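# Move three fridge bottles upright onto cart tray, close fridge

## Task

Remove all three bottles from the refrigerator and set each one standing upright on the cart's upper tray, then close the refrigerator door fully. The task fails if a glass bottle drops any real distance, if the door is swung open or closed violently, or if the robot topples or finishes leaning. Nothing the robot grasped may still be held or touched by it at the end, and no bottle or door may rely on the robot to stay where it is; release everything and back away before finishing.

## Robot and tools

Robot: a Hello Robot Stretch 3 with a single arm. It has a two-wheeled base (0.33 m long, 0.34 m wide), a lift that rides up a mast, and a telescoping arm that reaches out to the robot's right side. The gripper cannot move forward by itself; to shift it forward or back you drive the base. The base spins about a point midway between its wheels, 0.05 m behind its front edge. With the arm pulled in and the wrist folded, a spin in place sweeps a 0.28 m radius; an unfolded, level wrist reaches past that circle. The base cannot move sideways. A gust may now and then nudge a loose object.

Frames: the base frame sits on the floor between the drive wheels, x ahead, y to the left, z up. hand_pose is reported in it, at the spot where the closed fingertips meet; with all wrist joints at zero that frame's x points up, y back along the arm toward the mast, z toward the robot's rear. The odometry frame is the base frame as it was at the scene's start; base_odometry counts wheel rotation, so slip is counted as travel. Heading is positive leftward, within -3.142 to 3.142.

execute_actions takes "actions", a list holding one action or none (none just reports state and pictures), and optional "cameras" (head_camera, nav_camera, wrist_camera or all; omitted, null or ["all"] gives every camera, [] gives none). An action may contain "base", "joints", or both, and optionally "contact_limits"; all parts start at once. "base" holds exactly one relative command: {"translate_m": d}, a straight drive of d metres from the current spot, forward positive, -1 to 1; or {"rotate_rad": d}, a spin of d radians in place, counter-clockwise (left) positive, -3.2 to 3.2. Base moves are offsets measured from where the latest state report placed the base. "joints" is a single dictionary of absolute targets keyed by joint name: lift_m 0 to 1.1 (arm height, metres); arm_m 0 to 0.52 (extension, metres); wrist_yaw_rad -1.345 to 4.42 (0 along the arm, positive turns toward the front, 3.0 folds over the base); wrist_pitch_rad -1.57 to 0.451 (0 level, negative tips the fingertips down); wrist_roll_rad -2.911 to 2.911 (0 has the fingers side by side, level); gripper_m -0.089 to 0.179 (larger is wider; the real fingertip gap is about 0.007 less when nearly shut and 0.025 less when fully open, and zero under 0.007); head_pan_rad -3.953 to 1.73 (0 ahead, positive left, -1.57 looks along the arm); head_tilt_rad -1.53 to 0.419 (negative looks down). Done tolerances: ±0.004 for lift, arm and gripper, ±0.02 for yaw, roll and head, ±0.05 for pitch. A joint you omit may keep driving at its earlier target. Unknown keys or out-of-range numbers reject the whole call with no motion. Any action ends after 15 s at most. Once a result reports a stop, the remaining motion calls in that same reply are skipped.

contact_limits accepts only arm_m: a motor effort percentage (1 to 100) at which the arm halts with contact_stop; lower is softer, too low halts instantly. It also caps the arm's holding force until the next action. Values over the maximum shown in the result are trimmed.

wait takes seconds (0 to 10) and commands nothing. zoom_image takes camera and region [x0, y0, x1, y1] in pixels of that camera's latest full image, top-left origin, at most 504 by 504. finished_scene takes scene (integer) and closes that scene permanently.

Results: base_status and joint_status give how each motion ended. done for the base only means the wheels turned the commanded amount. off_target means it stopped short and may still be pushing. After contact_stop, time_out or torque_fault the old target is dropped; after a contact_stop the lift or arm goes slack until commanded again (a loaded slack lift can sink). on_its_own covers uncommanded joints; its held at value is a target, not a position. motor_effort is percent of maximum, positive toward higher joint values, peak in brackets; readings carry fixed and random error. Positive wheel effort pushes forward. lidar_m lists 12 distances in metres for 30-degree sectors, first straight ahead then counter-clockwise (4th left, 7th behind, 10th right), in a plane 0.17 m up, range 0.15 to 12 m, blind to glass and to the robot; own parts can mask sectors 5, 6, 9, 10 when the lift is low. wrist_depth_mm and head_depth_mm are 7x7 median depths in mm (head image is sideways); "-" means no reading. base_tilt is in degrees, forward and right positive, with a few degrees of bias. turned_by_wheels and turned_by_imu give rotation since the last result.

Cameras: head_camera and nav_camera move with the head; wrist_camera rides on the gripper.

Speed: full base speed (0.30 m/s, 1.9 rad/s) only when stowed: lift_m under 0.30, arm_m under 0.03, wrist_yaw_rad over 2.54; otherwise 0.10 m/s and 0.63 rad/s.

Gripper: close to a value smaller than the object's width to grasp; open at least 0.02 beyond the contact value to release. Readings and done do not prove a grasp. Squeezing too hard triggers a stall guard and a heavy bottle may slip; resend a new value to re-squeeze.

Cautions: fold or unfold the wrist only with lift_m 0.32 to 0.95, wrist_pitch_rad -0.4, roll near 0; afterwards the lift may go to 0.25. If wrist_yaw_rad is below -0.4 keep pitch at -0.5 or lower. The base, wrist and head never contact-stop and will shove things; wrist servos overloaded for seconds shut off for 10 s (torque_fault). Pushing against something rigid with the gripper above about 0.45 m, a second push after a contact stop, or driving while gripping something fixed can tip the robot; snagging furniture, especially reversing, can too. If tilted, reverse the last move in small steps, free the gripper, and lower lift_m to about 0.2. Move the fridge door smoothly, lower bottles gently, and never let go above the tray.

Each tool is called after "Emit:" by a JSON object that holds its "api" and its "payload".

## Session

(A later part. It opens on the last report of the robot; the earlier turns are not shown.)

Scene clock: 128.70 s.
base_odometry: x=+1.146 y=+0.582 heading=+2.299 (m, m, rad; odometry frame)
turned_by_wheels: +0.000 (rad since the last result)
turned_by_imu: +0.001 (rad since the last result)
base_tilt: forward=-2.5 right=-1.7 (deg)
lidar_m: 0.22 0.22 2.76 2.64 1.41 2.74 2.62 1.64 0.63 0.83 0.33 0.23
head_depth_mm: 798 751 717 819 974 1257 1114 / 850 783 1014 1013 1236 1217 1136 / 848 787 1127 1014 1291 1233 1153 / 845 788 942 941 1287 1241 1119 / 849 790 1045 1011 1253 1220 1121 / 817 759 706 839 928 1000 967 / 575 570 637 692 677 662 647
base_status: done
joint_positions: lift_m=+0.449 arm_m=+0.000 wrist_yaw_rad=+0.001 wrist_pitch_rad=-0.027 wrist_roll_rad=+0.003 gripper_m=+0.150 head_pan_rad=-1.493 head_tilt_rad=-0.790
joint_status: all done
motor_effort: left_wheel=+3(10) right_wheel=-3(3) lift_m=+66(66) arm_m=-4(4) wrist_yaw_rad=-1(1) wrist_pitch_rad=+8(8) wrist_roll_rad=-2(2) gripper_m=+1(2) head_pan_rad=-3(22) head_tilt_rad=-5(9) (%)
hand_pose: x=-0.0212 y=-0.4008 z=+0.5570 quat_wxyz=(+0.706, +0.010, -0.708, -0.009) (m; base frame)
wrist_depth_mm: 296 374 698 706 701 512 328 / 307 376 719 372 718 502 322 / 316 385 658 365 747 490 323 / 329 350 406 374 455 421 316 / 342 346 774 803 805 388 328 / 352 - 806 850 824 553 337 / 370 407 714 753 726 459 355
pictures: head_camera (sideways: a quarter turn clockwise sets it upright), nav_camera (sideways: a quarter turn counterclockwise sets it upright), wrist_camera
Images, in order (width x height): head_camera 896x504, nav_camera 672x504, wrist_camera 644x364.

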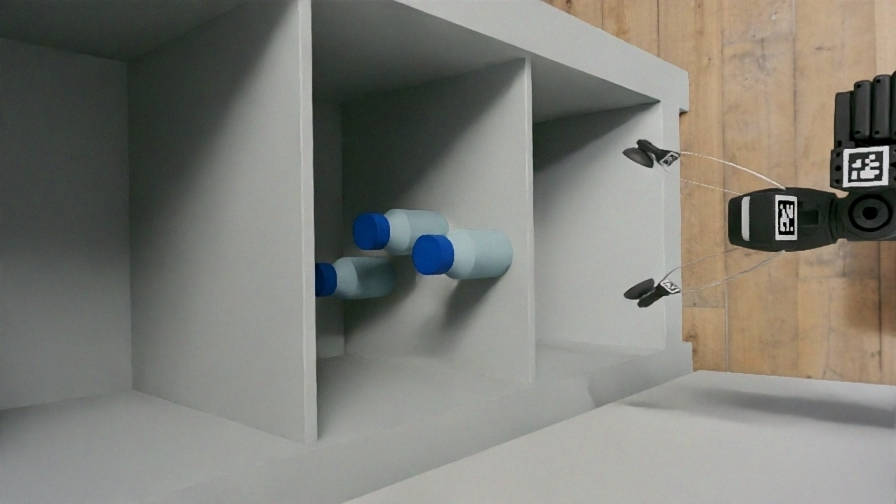

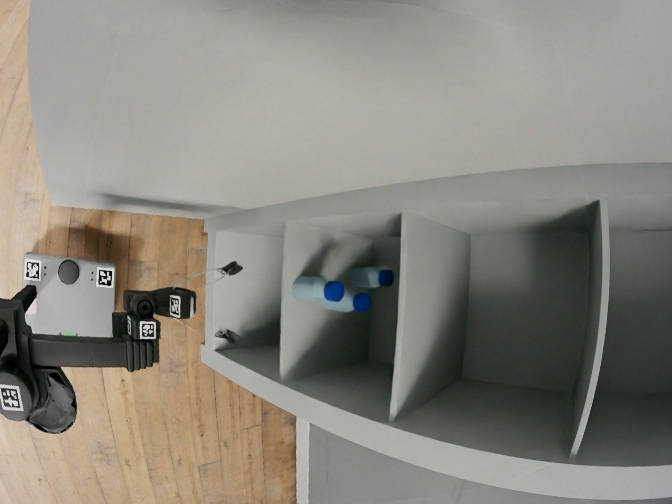

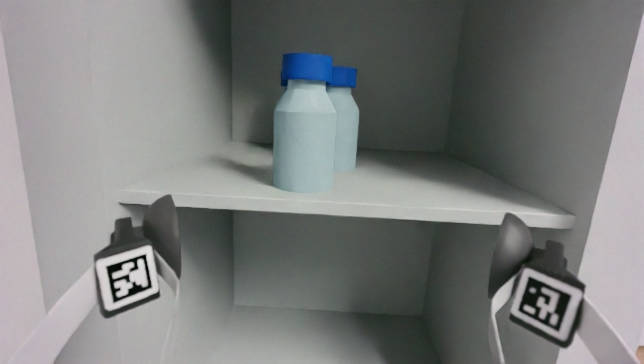

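Emit:
{"api": "execute_actions", "payload": {"actions": [{"base": {"translate_m": 0.04}, "joints": {"lift_m": 0.57, "wrist_pitch_rad": -0.38, "arm_m": 0.12}}], "cameras": ["head_camera", "wrist_camera"]}}

Scene clock: 146.47 s.
base_odometry: x=+1.119 y=+0.612 heading=+2.300 (m, m, rad; odometry frame)
turned_by_wheels: +0.000 (rad since the last result)
turned_by_imu: +0.000 (rad since the last result)
base_tilt: forward=-2.5 right=-1.7 (deg)
lidar_m: 0.18 0.18 2.76 2.64 1.39 2.78 2.66 1.64 0.64 0.65 0.27 0.19
head_depth_mm: 835 781 824 938 1012 1243 1122 / 850 785 1125 1007 1259 - 1097 / 848 784 940 984 1318 - 1120 / 846 786 1018 968 1285 1221 1116 / 846 786 951 987 1165 1207 1116 / 685 676 659 754 842 815 790 / 477 527 578 564 552 540 529
base_status: done
joint_positions: lift_m=+0.569 arm_m=+0.120 wrist_yaw_rad=+0.001 wrist_pitch_rad=-0.393 wrist_roll_rad=+0.003 gripper_m=+0.150 head_pan_rad=-1.493 head_tilt_rad=-0.790
joint_status: all done
motor_effort: left_wheel=+3(8) right_wheel=-2(4) lift_m=+66(71) arm_m=+3(3) wrist_yaw_rad=-1(1) wrist_pitch_rad=+4(8) wrist_roll_rad=-2(2) gripper_m=+1(1) head_pan_rad=-3(3) head_tilt_rad=-4(4) (%)
hand_pose: x=-0.0214 y=-0.4921 z=+0.5874 quat_wxyz=(+0.693, +0.138, -0.694, -0.139) (m; base frame)
wrist_depth_mm: 219 309 563 259 562 550 378 / 222 313 523 247 513 533 372 / 223 316 402 262 392 426 372 / 237 296 314 290 323 332 332 / 260 274 453 280 285 278 282 / 296 - 656 717 731 634 342 / 342 354 593 632 638 536 325
pictures: head_camera (sideways: a quarter turn clockwise sets it upright), wrist_camera
Images, in order (width x height): head_camera 896x504, wrist_camera 644x364.

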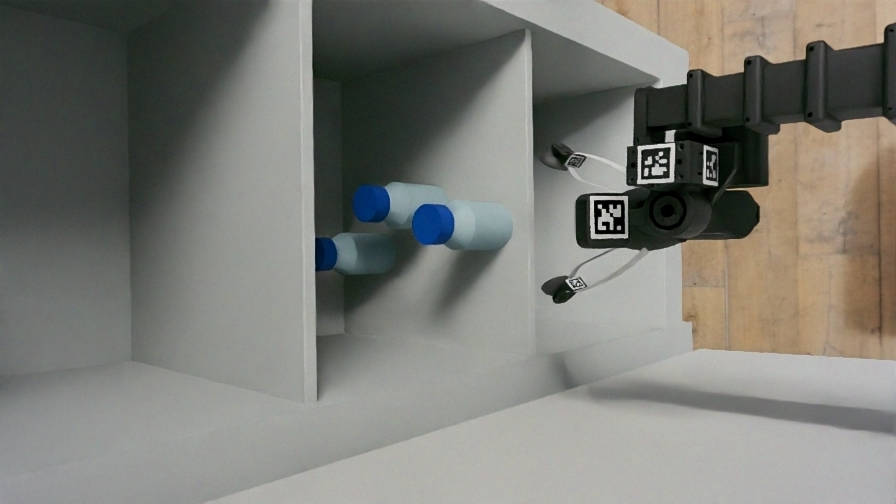

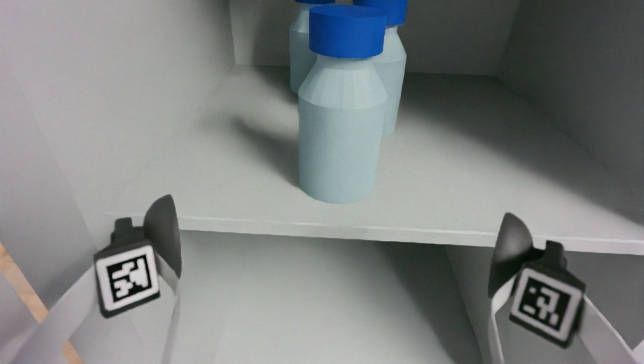

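Emit:
{"api": "execute_actions", "payload": {"actions": [{"joints": {"arm_m": 0.265}}], "cameras": ["head_camera", "wrist_camera"]}}

Scene clock: 153.80 s.
base_odometry: x=+1.119 y=+0.612 heading=+2.300 (m, m, rad; odometry frame)
turned_by_wheels: +0.000 (rad since the last result)
turned_by_imu: +0.000 (rad since the last result)
base_tilt: forward=-2.5 right=-1.6 (deg)
lidar_m: 0.18 0.18 2.76 2.64 1.39 2.79 2.66 1.64 0.64 0.65 0.27 0.19
head_depth_mm: 835 781 824 937 1011 1238 1122 / 846 782 1128 1010 1184 - 1100 / 845 787 944 998 1252 1217 1116 / 846 785 1014 1012 1274 1216 1126 / 847 789 956 989 1239 1208 1121 / 685 677 659 754 844 816 790 / 476 526 578 565 552 540 529
base_status: not commanded
joint_positions: lift_m=+0.569 arm_m=+0.265 wrist_yaw_rad=+0.000 wrist_pitch_rad=-0.394 wrist_roll_rad=+0.003 gripper_m=+0.150 head_pan_rad=-1.493 head_tilt_rad=-0.790
joint_status: all done
motor_effort: left_wheel=+2(2) right_wheel=-3(4) lift_m=+66(66) arm_m=+2(2) wrist_yaw_rad=-1(1) wrist_pitch_rad=+4(4) wrist_roll_rad=-2(2) gripper_m=+2(2) head_pan_rad=-3(3) head_tilt_rad=-4(3) (%)
hand_pose: x=-0.0214 y=-0.6370 z=+0.5874 quat_wxyz=(+0.693, +0.138, -0.694, -0.139) (m; base frame)
wrist_depth_mm: 224 316 446 329 225 432 369 / 227 319 475 115 210 462 365 / 229 323 396 103 120 421 361 / 231 298 312 122 266 326 330 / 233 266 248 124 246 268 272 / 214 - 218 132 216 224 230 / 186 188 189 153 188 193 193
pictures: head_camera (sideways: a quarter turn clockwise sets it upright), wrist_camera
Images, in order (width x height): head_camera 896x504, wrist_camera 644x364.

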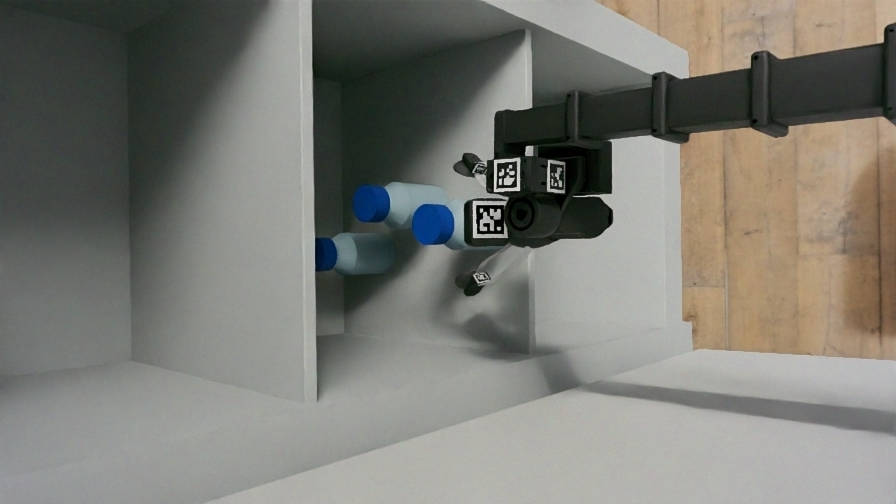

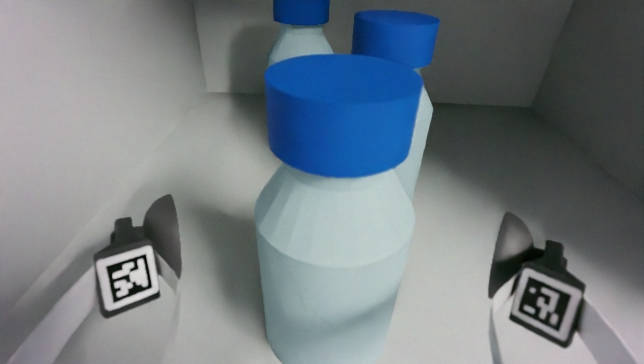

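Emit:
{"api": "execute_actions", "payload": {"actions": [{"joints": {"lift_m": 0.558}}], "cameras": []}}

Emit:
{"api": "execute_actions", "payload": {"actions": [{"joints": {"gripper_m": 0.03}}], "cameras": ["head_camera", "wrist_camera"]}}

Scene clock: 157.63 s.
base_odometry: x=+1.119 y=+0.612 heading=+2.300 (m, m, rad; odometry frame)
turned_by_wheels: +0.000 (rad since the last result)
turned_by_imu: +0.000 (rad since the last result)
base_tilt: forward=-2.5 right=-1.7 (deg)
lidar_m: 0.18 0.18 2.76 2.63 1.39 2.78 2.66 1.64 0.64 0.65 0.27 0.19
head_depth_mm: 835 779 823 938 1013 1239 1117 / 848 782 1127 1011 1186 - - / 850 784 940 999 - 1220 1119 / 850 786 1018 1014 1286 1222 1118 / 847 787 954 990 1237 1215 1119 / 685 675 657 753 844 814 786 / 476 527 577 565 552 539 529
base_status: not commanded
joint_positions: lift_m=+0.559 arm_m=+0.265 wrist_yaw_rad=+0.000 wrist_pitch_rad=-0.394 wrist_roll_rad=+0.003 gripper_m=+0.150 head_pan_rad=-1.493 head_tilt_rad=-0.790
joint_status: all done
motor_effort: left_wheel=+4(2) right_wheel=-3(3) lift_m=+15(64) arm_m=+2(3) wrist_yaw_rad=-1(0) wrist_pitch_rad=+4(4) wrist_roll_rad=-2(2) gripper_m=+1(0) head_pan_rad=-3(3) head_tilt_rad=-4(4) (%)
hand_pose: x=-0.0214 y=-0.6370 z=+0.5769 quat_wxyz=(+0.693, +0.138, -0.694, -0.139) (m; base frame)
wrist_depth_mm: 224 315 437 209 198 431 369 / 227 320 470 96 101 466 367 / 229 322 374 103 233 400 362 / 232 287 281 117 142 308 314 / 224 253 234 118 231 252 254 / 204 - 205 132 204 211 215 / 172 177 178 154 178 181 181
pictures: none
No camera images: the call's "cameras" was empty. Leave "cameras" out to get every camera's image.

Scene clock: 159.33 s.
base_odometry: x=+1.119 y=+0.612 heading=+2.300 (m, m, rad; odometry frame)
turned_by_wheels: +0.000 (rad since the last result)
turned_by_imu: +0.000 (rad since the last result)
base_tilt: forward=-2.5 right=-1.7 (deg)
lidar_m: 0.18 0.18 2.75 2.64 1.40 2.78 2.66 1.64 0.64 0.65 0.27 0.19
head_depth_mm: 835 781 822 935 1011 1242 1121 / 848 782 1124 1013 1188 - - / 847 783 940 986 - 1219 1122 / 848 786 1013 988 1288 1223 1116 / 847 787 955 990 1241 1214 1122 / 685 676 658 754 845 816 790 / 476 528 577 565 552 540 528
base_status: not commanded
joint_positions: lift_m=+0.559 arm_m=+0.265 wrist_yaw_rad=+0.001 wrist_pitch_rad=-0.402 wrist_roll_rad=+0.003 gripper_m=+0.031 head_pan_rad=-1.493 head_tilt_rad=-0.790
joint_status: all done
motor_effort: left_wheel=+4(3) right_wheel=-4(3) lift_m=+17(17) arm_m=+2(2) wrist_yaw_rad=-1(1) wrist_pitch_rad=+7(7) wrist_roll_rad=-2(2) gripper_m=-21(99) head_pan_rad=-3(3) head_tilt_rad=-4(3) (%)
hand_pose: x=-0.0213 y=-0.6360 z=+0.5749 quat_wxyz=(+0.692, +0.142, -0.694, -0.141) (m; base frame)
wrist_depth_mm: 225 313 438 121 195 434 374 / 227 318 468 91 96 464 366 / 228 323 367 100 127 390 352 / 231 285 282 113 130 300 307 / 224 235 185 115 120 248 252 / 199 201 191 128 138 210 211 / 174 174 176 149 175 180 182
pictures: head_camera (sideways: a quarter turn clockwise sets it upright), wrist_camera
Images, in order (width x height): head_camera 896x504, wrist_camera 644x364.

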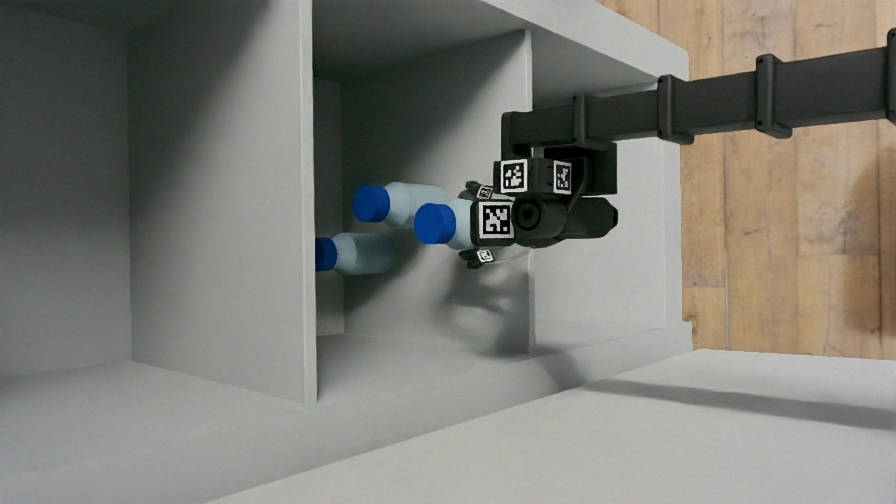

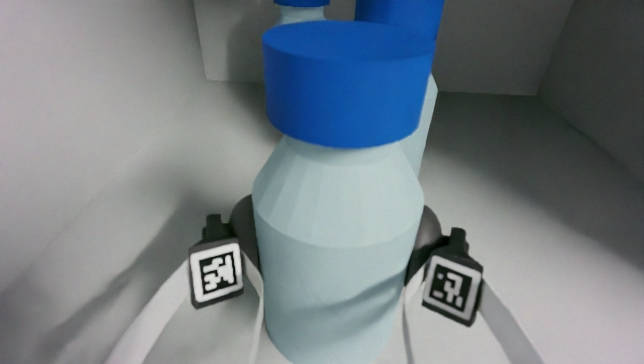

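Emit:
{"api": "execute_actions", "payload": {"actions": [{"joints": {"gripper_m": -0.02}}], "cameras": []}}

Emit:
{"api": "execute_actions", "payload": {"actions": [{"joints": {"lift_m": 0.585}}], "cameras": ["head_camera", "wrist_camera"]}}

Scene clock: 162.60 s.
base_odometry: x=+1.119 y=+0.612 heading=+2.300 (m, m, rad; odometry frame)
turned_by_wheels: +0.000 (rad since the last result)
turned_by_imu: +0.000 (rad since the last result)
base_tilt: forward=-2.5 right=-1.6 (deg)
lidar_m: 0.18 0.18 2.76 2.64 1.39 2.77 2.66 1.64 0.64 0.65 0.27 0.19
head_depth_mm: 834 781 822 938 1012 1237 1112 / 847 783 1122 1007 1189 - - / 846 784 938 985 - 1221 1118 / 847 785 1013 986 1286 1219 1118 / 847 787 954 991 1233 1208 1118 / 684 675 659 755 842 814 789 / 476 527 577 565 552 540 527
base_status: not commanded
joint_positions: lift_m=+0.559 arm_m=+0.265 wrist_yaw_rad=+0.001 wrist_pitch_rad=-0.402 wrist_roll_rad=+0.003 gripper_m=-0.018 head_pan_rad=-1.493 head_tilt_rad=-0.790
joint_status: all done
motor_effort: left_wheel=+3(4) right_wheel=-3(3) lift_m=+16(17) arm_m=+2(2) wrist_yaw_rad=-1(1) wrist_pitch_rad=+7(7) wrist_roll_rad=-2(2) gripper_m=-46(99) head_pan_rad=-2(2) head_tilt_rad=-3(4) (%)
hand_pose: x=-0.0213 y=-0.6360 z=+0.5749 quat_wxyz=(+0.692, +0.142, -0.694, -0.141) (m; base frame)
wrist_depth_mm: 224 314 443 121 195 433 370 / 227 318 469 90 95 467 367 / 229 324 362 99 126 387 354 / 230 285 283 112 129 303 308 / 223 236 146 114 119 247 250 / 199 201 191 126 135 209 212 / 174 175 176 146 175 181 183
pictures: none
No camera images: the call's "cameras" was empty. Leave "cameras" out to get every camera's image.

Scene clock: 163.63 s.
base_odometry: x=+1.119 y=+0.612 heading=+2.300 (m, m, rad; odometry frame)
turned_by_wheels: +0.000 (rad since the last result)
turned_by_imu: +0.000 (rad since the last result)
base_tilt: forward=-2.5 right=-1.7 (deg)
lidar_m: 0.18 0.18 2.76 2.64 1.40 2.77 2.65 1.65 0.64 0.65 0.27 0.19
head_depth_mm: 832 780 823 937 1010 1238 1133 / 850 781 1121 1009 1180 - 1120 / 850 784 940 1010 1248 1220 1118 / 846 785 1015 1005 1271 1214 1121 / 846 787 955 988 1237 1206 1121 / 684 676 658 752 843 813 788 / 476 528 577 566 553 540 528
base_status: not commanded
joint_positions: lift_m=+0.584 arm_m=+0.265 wrist_yaw_rad=+0.001 wrist_pitch_rad=-0.430 wrist_roll_rad=+0.003 gripper_m=-0.013 head_pan_rad=-1.493 head_tilt_rad=-0.790
joint_status: all done
on_its_own: gripper_m is held at -0.016, not at your -0.020, by its stall guard, which is still easing
motor_effort: left_wheel=+3(3) right_wheel=-3(3) lift_m=+69(75) arm_m=+1(2) wrist_yaw_rad=-1(1) wrist_pitch_rad=+15(17) wrist_roll_rad=-2(2) gripper_m=-41(44) head_pan_rad=-2(3) head_tilt_rad=-3(3) (%)
hand_pose: x=-0.0213 y=-0.6325 z=+0.5940 quat_wxyz=(+0.690, +0.151, -0.691, -0.151) (m; base frame)
wrist_depth_mm: 225 315 444 127 229 434 373 / 226 317 474 93 98 471 369 / 229 324 390 101 237 415 366 / 230 299 309 113 130 327 326 / 233 258 196 114 119 272 274 / 214 222 211 126 135 231 233 / 194 195 195 144 194 201 203
pictures: head_camera (sideways: a quarter turn clockwise sets it upright), wrist_camera
Images, in order (width x height): head_camera 896x504, wrist_camera 644x364.

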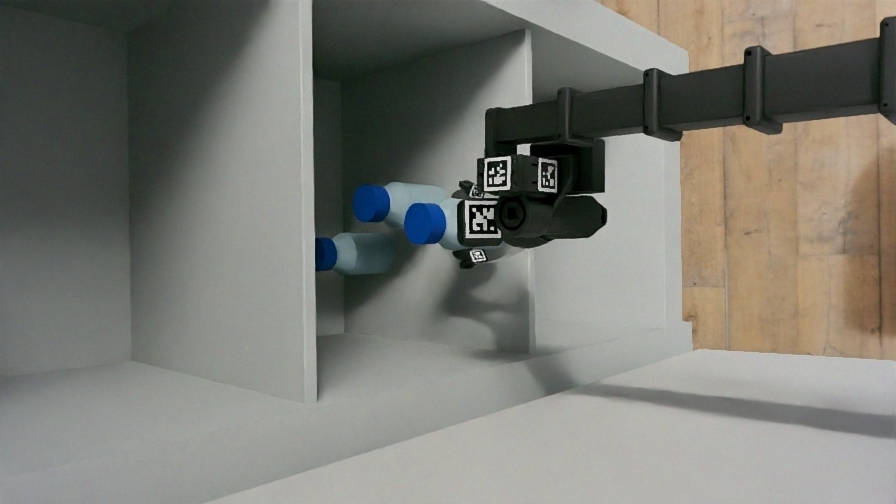

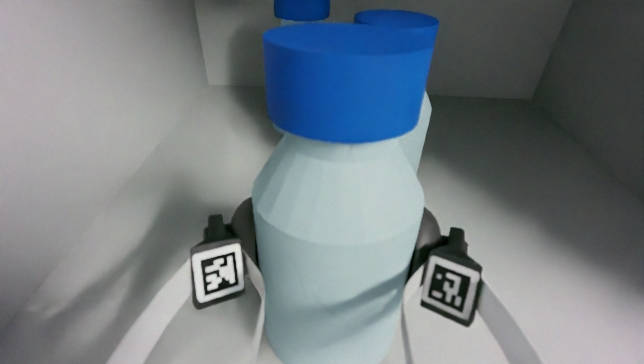

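Emit:
{"api": "execute_actions", "payload": {"actions": [{"joints": {"gripper_m": 0.012}}], "cameras": ["wrist_camera"]}}

Emit:
{"api": "wait", "payload": {"seconds": 3}}

Scene clock: 165.63 s.
base_odometry: x=+1.119 y=+0.612 heading=+2.300 (m, m, rad; odometry frame)
turned_by_wheels: +0.000 (rad since the last result)
turned_by_imu: +0.000 (rad since the last result)
base_tilt: forward=-2.5 right=-1.7 (deg)
lidar_m: 0.18 0.18 2.76 2.64 1.39 2.78 2.65 1.65 0.64 0.65 0.27 0.19
head_depth_mm: 833 778 824 938 1012 1237 1130 / 850 783 1120 1009 1184 - 1121 / 850 786 937 1011 1246 1215 1123 / 850 786 1013 1001 1269 1220 1114 / 845 786 952 991 1232 1208 1119 / 684 677 658 755 843 814 787 / 476 527 576 565 552 540 528
base_status: not commanded
joint_positions: lift_m=+0.584 arm_m=+0.265 wrist_yaw_rad=+0.001 wrist_pitch_rad=-0.430 wrist_roll_rad=+0.003 gripper_m=+0.014 head_pan_rad=-1.493 head_tilt_rad=-0.790
joint_status: all done
motor_effort: left_wheel=+4(4) right_wheel=-3(3) lift_m=+69(69) arm_m=+2(2) wrist_yaw_rad=-2(1) wrist_pitch_rad=+16(16) wrist_roll_rad=-2(2) gripper_m=-28(43) head_pan_rad=-3(3) head_tilt_rad=-4(3) (%)
hand_pose: x=-0.0213 y=-0.6325 z=+0.5940 quat_wxyz=(+0.690, +0.151, -0.691, -0.151) (m; base frame)
wrist_depth_mm: 224 315 443 126 229 437 372 / 227 318 474 94 99 469 365 / 228 323 395 102 239 411 368 / 231 300 308 114 130 325 327 / 233 257 196 115 120 272 273 / 216 223 212 127 136 231 233 / 193 194 193 145 195 201 204
pictures: wrist_camera
Images, in order (width x height): wrist_camera 644x364.

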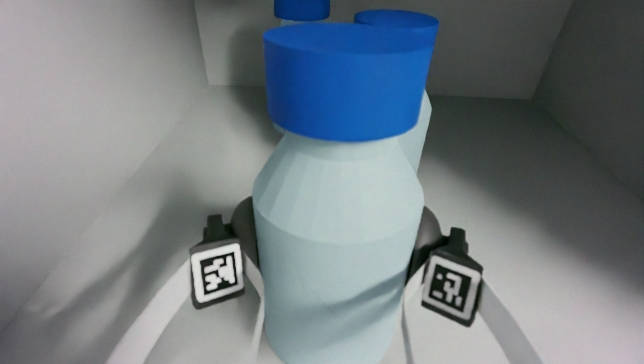

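Scene clock: 168.63 s.
base_odometry: x=+1.119 y=+0.612 heading=+2.300 (m, m, rad; odometry frame)
turned_by_wheels: +0.000 (rad since the last result)
turned_by_imu: +0.000 (rad since the last result)
base_tilt: forward=-2.5 right=-1.7 (deg)
lidar_m: 0.18 0.18 2.76 2.63 1.39 2.78 2.66 1.64 0.65 0.65 0.27 0.19
head_depth_mm: 835 782 823 936 1010 1238 1132 / 849 782 1119 1008 1188 - 1117 / 849 784 941 1010 1245 1220 1118 / 848 787 1012 998 1276 1217 1121 / 846 787 953 989 1238 1212 1121 / 684 676 657 754 841 817 788 / 476 527 577 565 550 540 528
base_status: not commanded
joint_positions: lift_m=+0.584 arm_m=+0.265 wrist_yaw_rad=+0.001 wrist_pitch_rad=-0.430 wrist_roll_rad=+0.003 gripper_m=+0.027 head_pan_rad=-1.493 head_tilt_rad=-0.790
joint_status: all done
on_its_own: gripper_m is held at +0.026, not at your +0.012, by its stall guard, which is still easing
motor_effort: left_wheel=+3(4) right_wheel=-3(3) lift_m=+69(69) arm_m=+3(2) wrist_yaw_rad=-2(1) wrist_pitch_rad=+15(16) wrist_roll_rad=-2(2) gripper_m=-24(43) head_pan_rad=-3(3) head_tilt_rad=-3(3) (%)
hand_pose: x=-0.0213 y=-0.6325 z=+0.5940 quat_wxyz=(+0.690, +0.151, -0.691, -0.151) (m; base frame)
wrist_depth_mm: 223 313 445 128 228 435 371 / 226 318 480 94 100 474 366 / 228 324 389 103 239 413 365 / 232 299 308 114 131 327 328 / 234 259 198 115 121 271 274 / 215 223 212 128 136 231 233 / 193 195 195 146 195 201 203
wait: 3.00 s; at rest by 0.27 s
pictures: head_camera (sideways: a quarter turn clockwise sets it upright), nav_camera (sideways: a quarter turn counterclockwise sets it upright), wrist_camera
Images, in order (width x height): head_camera 896x504, nav_camera 672x504, wrist_camera 644x364.

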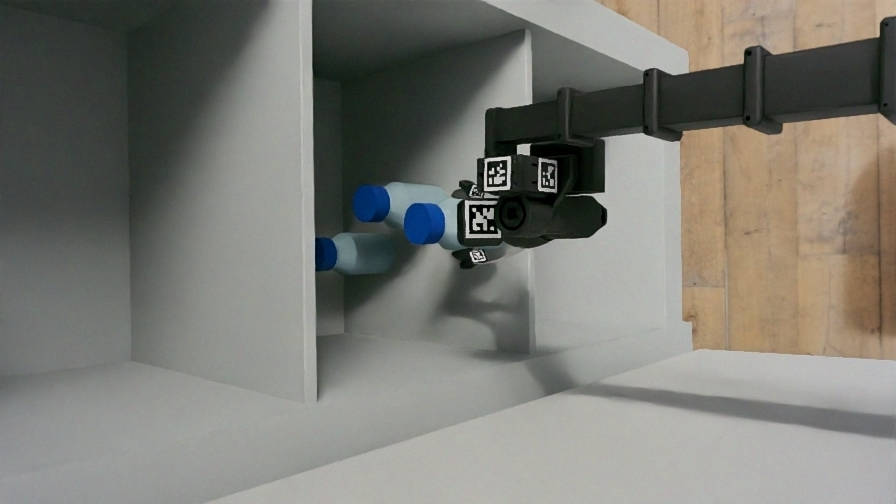

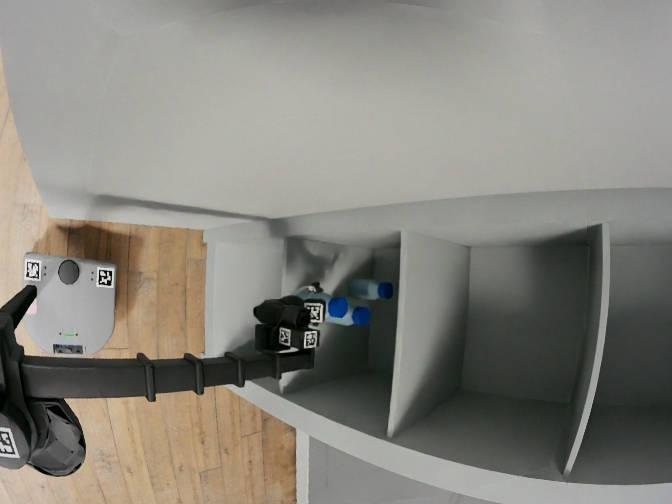

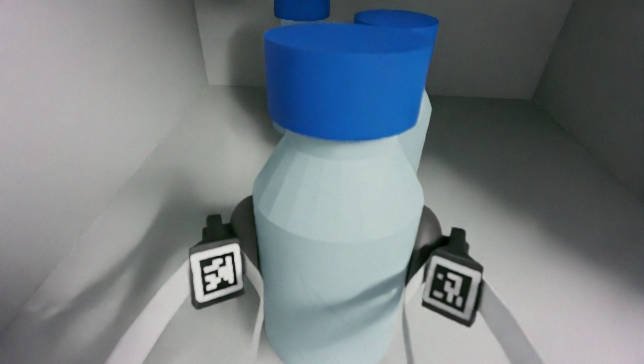

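Emit:
{"api": "wait", "payload": {"seconds": 5}}

Scene clock: 174.60 s.
base_odometry: x=+1.119 y=+0.612 heading=+2.300 (m, m, rad; odometry frame)
turned_by_wheels: +0.000 (rad since the last result)
turned_by_imu: +0.000 (rad since the last result)
base_tilt: forward=-2.6 right=-1.7 (deg)
lidar_m: 0.18 0.18 2.76 2.64 1.39 2.78 2.66 1.64 0.64 0.65 0.27 0.19
head_depth_mm: 835 782 826 936 1012 1239 1133 / 850 783 1120 1012 1182 - 1119 / 849 787 941 1011 1243 1221 1116 / 849 786 1015 1000 1265 1220 1117 / 846 788 952 990 1237 1206 1121 / 684 676 658 755 844 815 790 / 476 527 577 565 551 540 529
base_status: not commanded
joint_positions: lift_m=+0.584 arm_m=+0.265 wrist_yaw_rad=+0.001 wrist_pitch_rad=-0.430 wrist_roll_rad=+0.003 gripper_m=+0.030 head_pan_rad=-1.493 head_tilt_rad=-0.790
joint_status: all done
on_its_own: gripper_m is held at +0.029, not at your +0.012, by its stall guard, which is not easing now
motor_effort: left_wheel=+3(4) right_wheel=-3(3) lift_m=+69(69) arm_m=+2(2) wrist_yaw_rad=-2(1) wrist_pitch_rad=+15(16) wrist_roll_rad=-2(2) gripper_m=-22(43) head_pan_rad=-3(3) head_tilt_rad=-3(3) (%)
hand_pose: x=-0.0213 y=-0.6325 z=+0.5940 quat_wxyz=(+0.690, +0.151, -0.691, -0.151) (m; base frame)
wrist_depth_mm: 224 312 445 129 228 433 373 / 226 319 474 94 101 477 367 / 228 323 392 103 237 411 361 / 230 301 307 114 132 327 330 / 234 259 198 115 121 272 274 / 216 222 211 128 136 233 234 / 194 195 195 146 196 201 203
wait: 5.00 s; at rest from the start
pictures: head_camera (sideways: a quarter turn clockwise sets it upright), nav_camera (sideways: a quarter turn counterclockwise sets it upright), wrist_camera
Images, in order (width x height): head_camera 896x504, nav_camera 672x504, wrist_camera 644x364.

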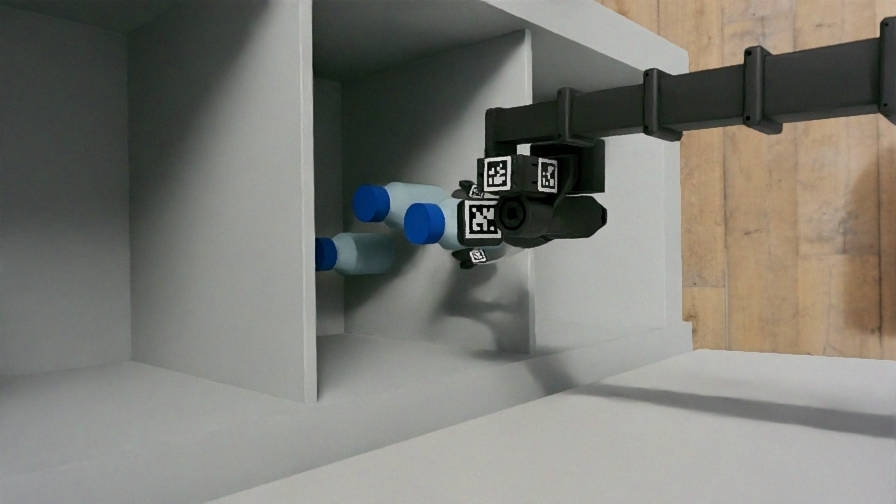

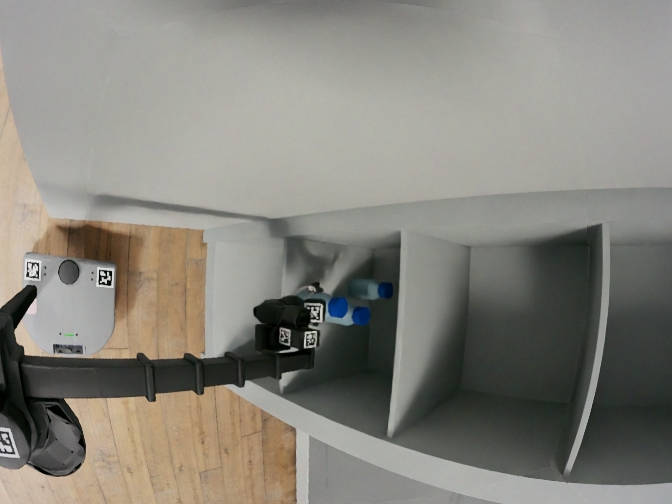

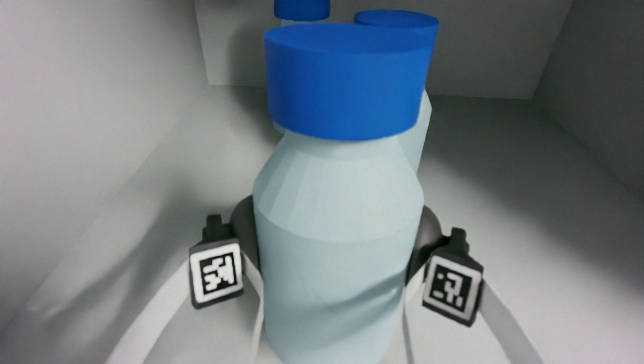

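Emit:
{"api": "execute_actions", "payload": {"actions": [{"base": {"translate_m": -0.2}, "joints": {"arm_m": 0.0}}], "cameras": ["head_camera", "wrist_camera"]}}

Scene clock: 195.93 s.
base_odometry: x=+1.253 y=+0.463 heading=+2.300 (m, m, rad; odometry frame)
turned_by_wheels: +0.000 (rad since the last result)
turned_by_imu: +0.000 (rad since the last result)
base_tilt: forward=-2.5 right=-1.7 (deg)
lidar_m: 0.38 2.21 2.74 1.68 1.46 2.57 2.45 1.65 0.59 0.58 0.57 0.40
head_depth_mm: 467 562 1312 1590 1446 1261 1137 / 488 549 632 792 1381 1265 - / 822 754 710 964 1023 1217 - / 852 785 1128 1010 1282 1215 1123 / 853 788 941 990 1292 1222 1122 / 849 790 1008 1019 1285 1220 1121 / 851 790 920 975 1029 1149 1085
base_status: done
joint_positions: lift_m=+0.584 arm_m=+0.000 wrist_yaw_rad=+0.000 wrist_pitch_rad=-0.432 wrist_roll_rad=+0.003 gripper_m=+0.030 head_pan_rad=-1.493 head_tilt_rad=-0.790
joint_status: all done
on_its_own: gripper_m is held at +0.029, not at your +0.012, by its stall guard, which is not easing now
motor_effort: left_wheel=+4(3) right_wheel=-3(7) lift_m=+69(69) arm_m=-4(4) wrist_yaw_rad=+0(1) wrist_pitch_rad=+16(16) wrist_roll_rad=-2(2) gripper_m=-21(21) head_pan_rad=-3(3) head_tilt_rad=-4(4) (%)
hand_pose: x=-0.0215 y=-0.3679 z=+0.5937 quat_wxyz=(+0.690, +0.151, -0.691, -0.152) (m; base frame)
wrist_depth_mm: 456 646 478 129 291 283 788 / 451 515 489 95 101 315 876 / 420 407 412 103 328 948 935 / 472 685 913 114 132 - - / 480 693 466 115 121 - - / 534 653 672 128 137 901 886 / 553 648 641 146 603 763 775
pictures: head_camera (sideways: a quarter turn clockwise sets it upright), wrist_camera
Images, in order (width x height): head_camera 896x504, wrist_camera 644x364.

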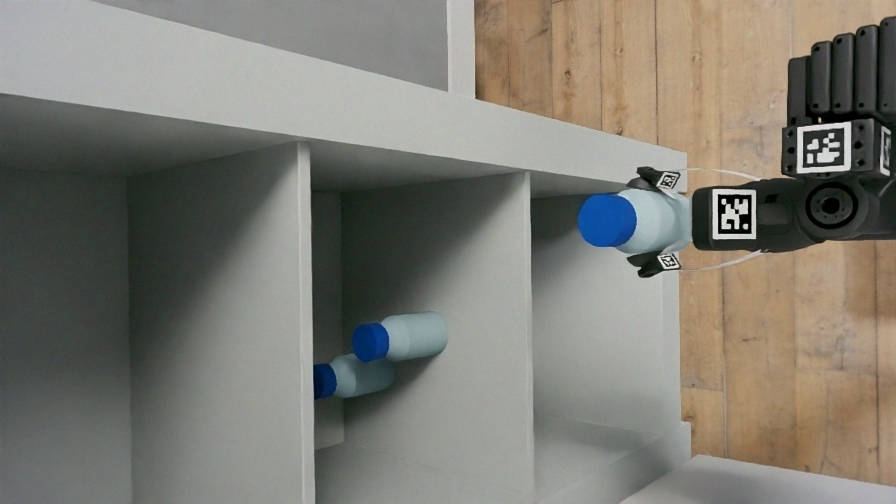

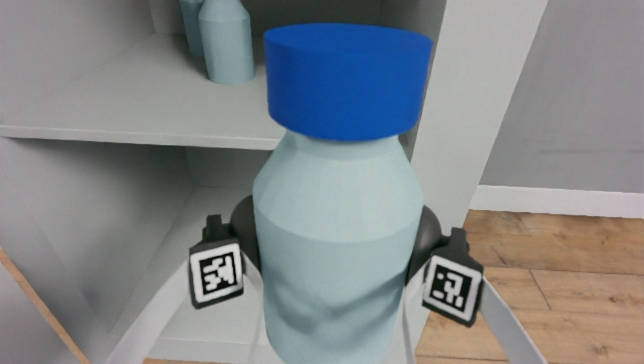

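Emit:
{"api": "execute_actions", "payload": {"actions": [{"base": {"rotate_rad": -1.555}, "joints": {"head_pan_rad": -2.6, "head_tilt_rad": -0.6, "lift_m": 0.75}}]}}

Scene clock: 201.17 s.
base_odometry: x=+1.253 y=+0.463 heading=+0.745 (m, m, rad; odometry frame)
turned_by_wheels: -1.555 (rad since the last result)
turned_by_imu: -1.591 (rad since the last result)
base_tilt: forward=-2.5 right=-1.7 (deg)
lidar_m: 0.58 0.57 0.40 0.38 2.41 2.75 1.66 1.22 2.57 2.45 1.64 0.59
head_depth_mm: 2172 2381 2590 2076 1657 1389 1220 / 2274 1624 2441 1962 1656 1384 1183 / 2346 1687 1726 1858 1672 1385 1192 / 2479 1647 1639 1678 1662 1394 1188 / 2587 1585 1729 1907 1681 1391 1216 / 2717 3028 2711 2120 1684 1406 1250 / 2818 3062 2843 2115 1690 1392 1235
base_status: done
joint_positions: lift_m=+0.749 arm_m=+0.000 wrist_yaw_rad=+0.000 wrist_pitch_rad=-0.432 wrist_roll_rad=+0.003 gripper_m=+0.030 head_pan_rad=-2.593 head_tilt_rad=-0.606
joint_status: all done
on_its_own: gripper_m is held at +0.029, not at your +0.012, by its stall guard, which is not easing now
motor_effort: left_wheel=+3(7) right_wheel=-3(6) lift_m=+69(73) arm_m=-3(4) wrist_yaw_rad=-1(0) wrist_pitch_rad=+16(16) wrist_roll_rad=-2(2) gripper_m=-22(20) head_pan_rad=-2(29) head_tilt_rad=+2(12) (%)
hand_pose: x=-0.0215 y=-0.3679 z=+0.7587 quat_wxyz=(+0.690, +0.151, -0.691, -0.152) (m; base frame)
wrist_depth_mm: - - - 129 - - - / - - - 95 101 - - / - - - 103 - - - / - - - 114 132 - - / - - - 116 121 - - / - - - 128 137 - - / 910 910 919 146 922 944 951
pictures: head_camera (sideways: a quarter turn clockwise sets it upright), nav_camera (sideways: a quarter turn counterclockwise sets it upright), wrist_camera
Images, in order (width x height): head_camera 896x504, nav_camera 672x504, wrist_camera 644x364.

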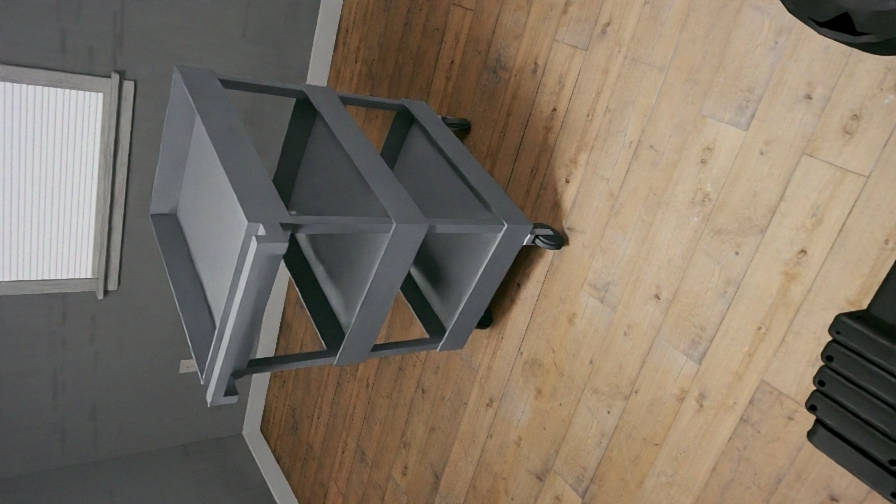

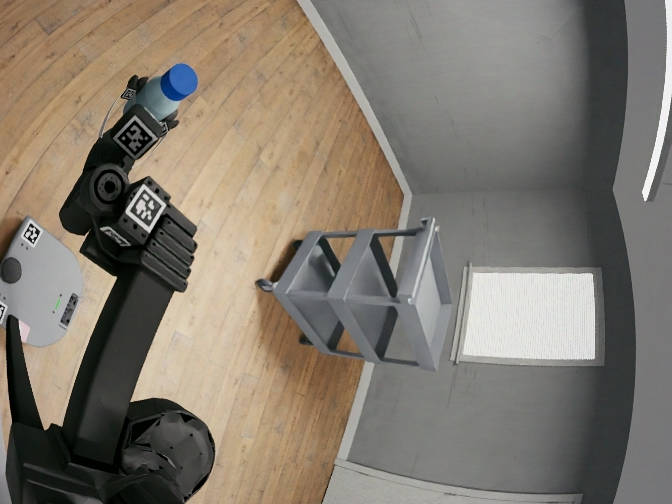

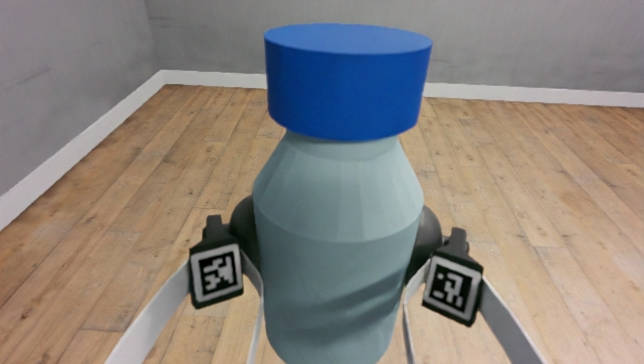

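Emit:
{"api": "execute_actions", "payload": {"actions": [{"base": {"translate_m": -1.0}, "joints": {"head_pan_rad": -1.9, "head_tilt_rad": -0.6, "lift_m": 0.93}}]}}

Scene clock: 214.70 s.
base_odometry: x=+0.518 y=-0.215 heading=+0.745 (m, m, rad; odometry frame)
turned_by_wheels: +0.000 (rad since the last result)
turned_by_imu: -0.003 (rad since the last result)
base_tilt: forward=-2.5 right=-1.7 (deg)
lidar_m: 1.58 1.00 2.40 1.88 2.30 1.69 1.64 0.64 0.54 0.54 2.55 2.23
head_depth_mm: 2076 2216 1057 813 - - - / 2364 2569 1053 817 - - - / 2333 2618 1051 820 - - - / 2248 2516 1034 821 - - - / 2169 2385 1028 824 670 - - / 2070 2293 2475 802 - - 1170 / 2011 2195 2433 2144 1033 1362 1201
base_status: done
joint_positions: lift_m=+0.929 arm_m=+0.000 wrist_yaw_rad=+0.000 wrist_pitch_rad=-0.432 wrist_roll_rad=+0.003 gripper_m=+0.030 head_pan_rad=-1.907 head_tilt_rad=-0.606
joint_status: all done
on_its_own: gripper_m is held at +0.029, not at your +0.012, by its stall guard, which is not easing now
motor_effort: left_wheel=+4(5) right_wheel=-2(6) lift_m=+70(69) arm_m=-4(4) wrist_yaw_rad=+0(0) wrist_pitch_rad=+16(16) wrist_roll_rad=-2(2) gripper_m=-22(21) head_pan_rad=+2(28) head_tilt_rad=+2(3) (%)
hand_pose: x=-0.0215 y=-0.3679 z=+0.9387 quat_wxyz=(+0.690, +0.152, -0.691, -0.152) (m; base frame)
wrist_depth_mm: - - - 130 - - - / - - - 95 100 694 665 / - - - 103 434 593 602 / - - - 114 132 470 477 / - - - 115 121 338 317 / - - - 129 137 703 343 / - - - 146 613 637 640
pictures: head_camera (sideways: a quarter turn clockwise sets it upright), nav_camera (sideways: a quarter turn counterclockwise sets it upright), wrist_camera
Images, in order (width x height): head_camera 896x504, nav_camera 672x504, wrist_camera 644x364.

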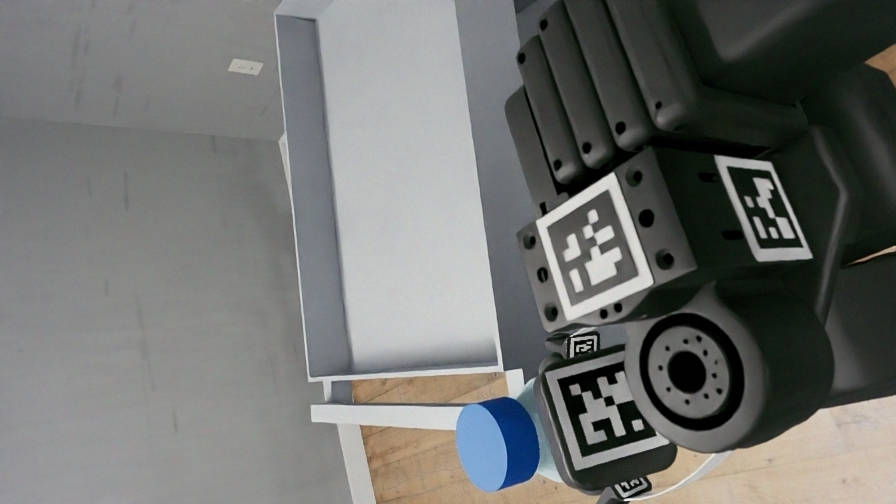

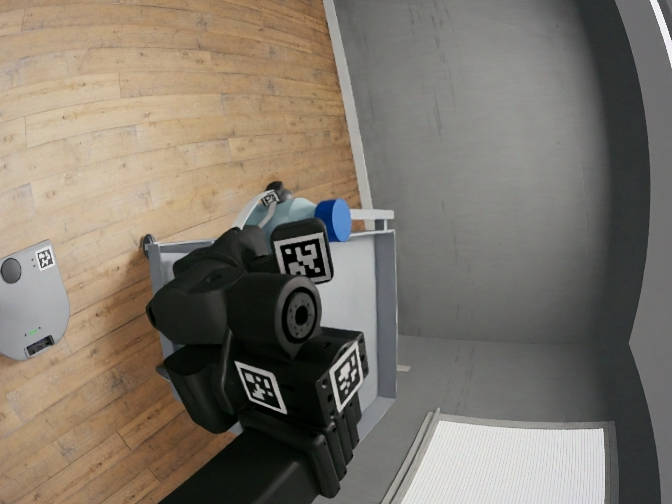

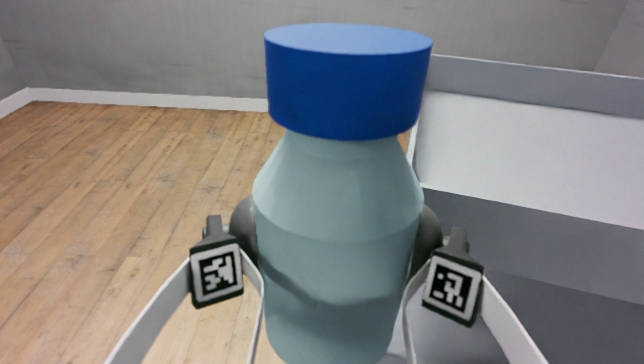

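Emit:
{"api": "execute_actions", "payload": {"actions": [{"base": {"translate_m": -0.3}, "joints": {"head_pan_rad": -1.5, "head_tilt_rad": -0.55, "lift_m": 0.94, "arm_m": 0.1}}]}}

Scene clock: 224.60 s.
base_odometry: x=+0.297 y=-0.418 heading=+0.745 (m, m, rad; odometry frame)
turned_by_wheels: +0.000 (rad since the last result)
turned_by_imu: -0.001 (rad since the last result)
base_tilt: forward=-2.5 right=-1.7 (deg)
lidar_m: 1.51 1.28 2.41 1.86 1.95 1.36 1.34 1.38 0.48 0.48 0.54 2.56
head_depth_mm: 2073 2278 2528 - - 868 832 / 2076 2292 2502 - - 870 1013 / 2054 2261 2444 914 - 873 1030 / 2052 2269 2453 886 639 918 1055 / 2068 2259 2449 886 667 922 1082 / 2065 2279 2506 823 687 923 1193 / 2043 2265 2529 2279 1615 1446 1229
base_status: done
joint_positions: lift_m=+0.939 arm_m=+0.100 wrist_yaw_rad=+0.000 wrist_pitch_rad=-0.432 wrist_roll_rad=+0.003 gripper_m=+0.030 head_pan_rad=-1.507 head_tilt_rad=-0.557
joint_status: all done
on_its_own: gripper_m is held at +0.029, not at your +0.012, by its stall guard, which is not easing now
motor_effort: left_wheel=+4(5) right_wheel=-2(7) lift_m=+70(69) arm_m=+2(2) wrist_yaw_rad=+0(0) wrist_pitch_rad=+16(16) wrist_roll_rad=-2(2) gripper_m=-22(22) head_pan_rad=+2(21) head_tilt_rad=+2(4) (%)
hand_pose: x=-0.0215 y=-0.4672 z=+0.9485 quat_wxyz=(+0.690, +0.152, -0.691, -0.152) (m; base frame)
wrist_depth_mm: - - - 129 - - - / - - 598 95 101 - - / - 477 522 103 544 560 536 / - 385 446 114 132 481 497 / 302 365 373 115 121 403 404 / - 284 242 128 137 342 345 / - - 284 146 222 298 304
pictures: head_camera (sideways: a quarter turn clockwise sets it upright), nav_camera (sideways: a quarter turn counterclockwise sets it upright), wrist_camera
Images, in order (width x height): head_camera 896x504, nav_camera 672x504, wrist_camera 644x364.

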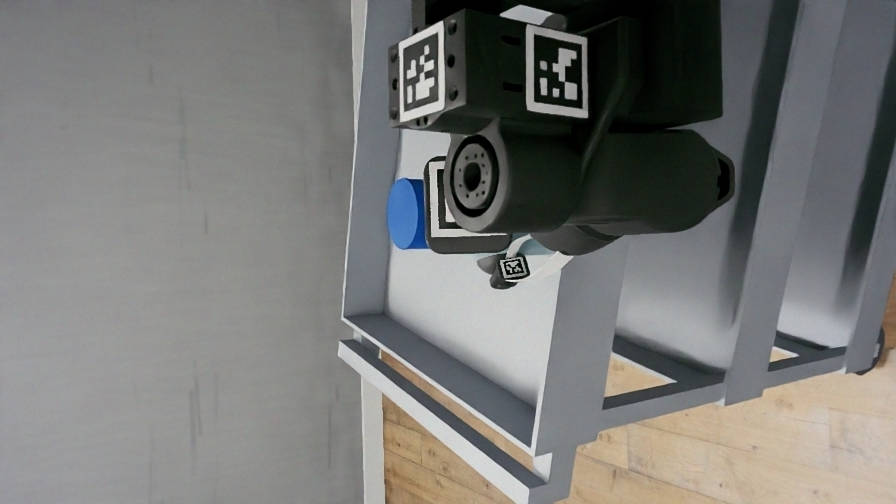

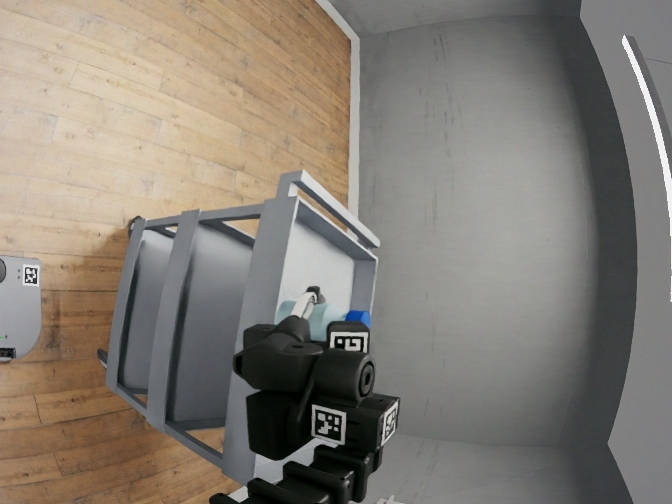

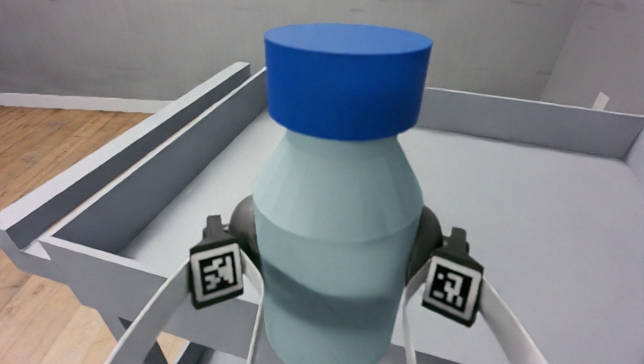

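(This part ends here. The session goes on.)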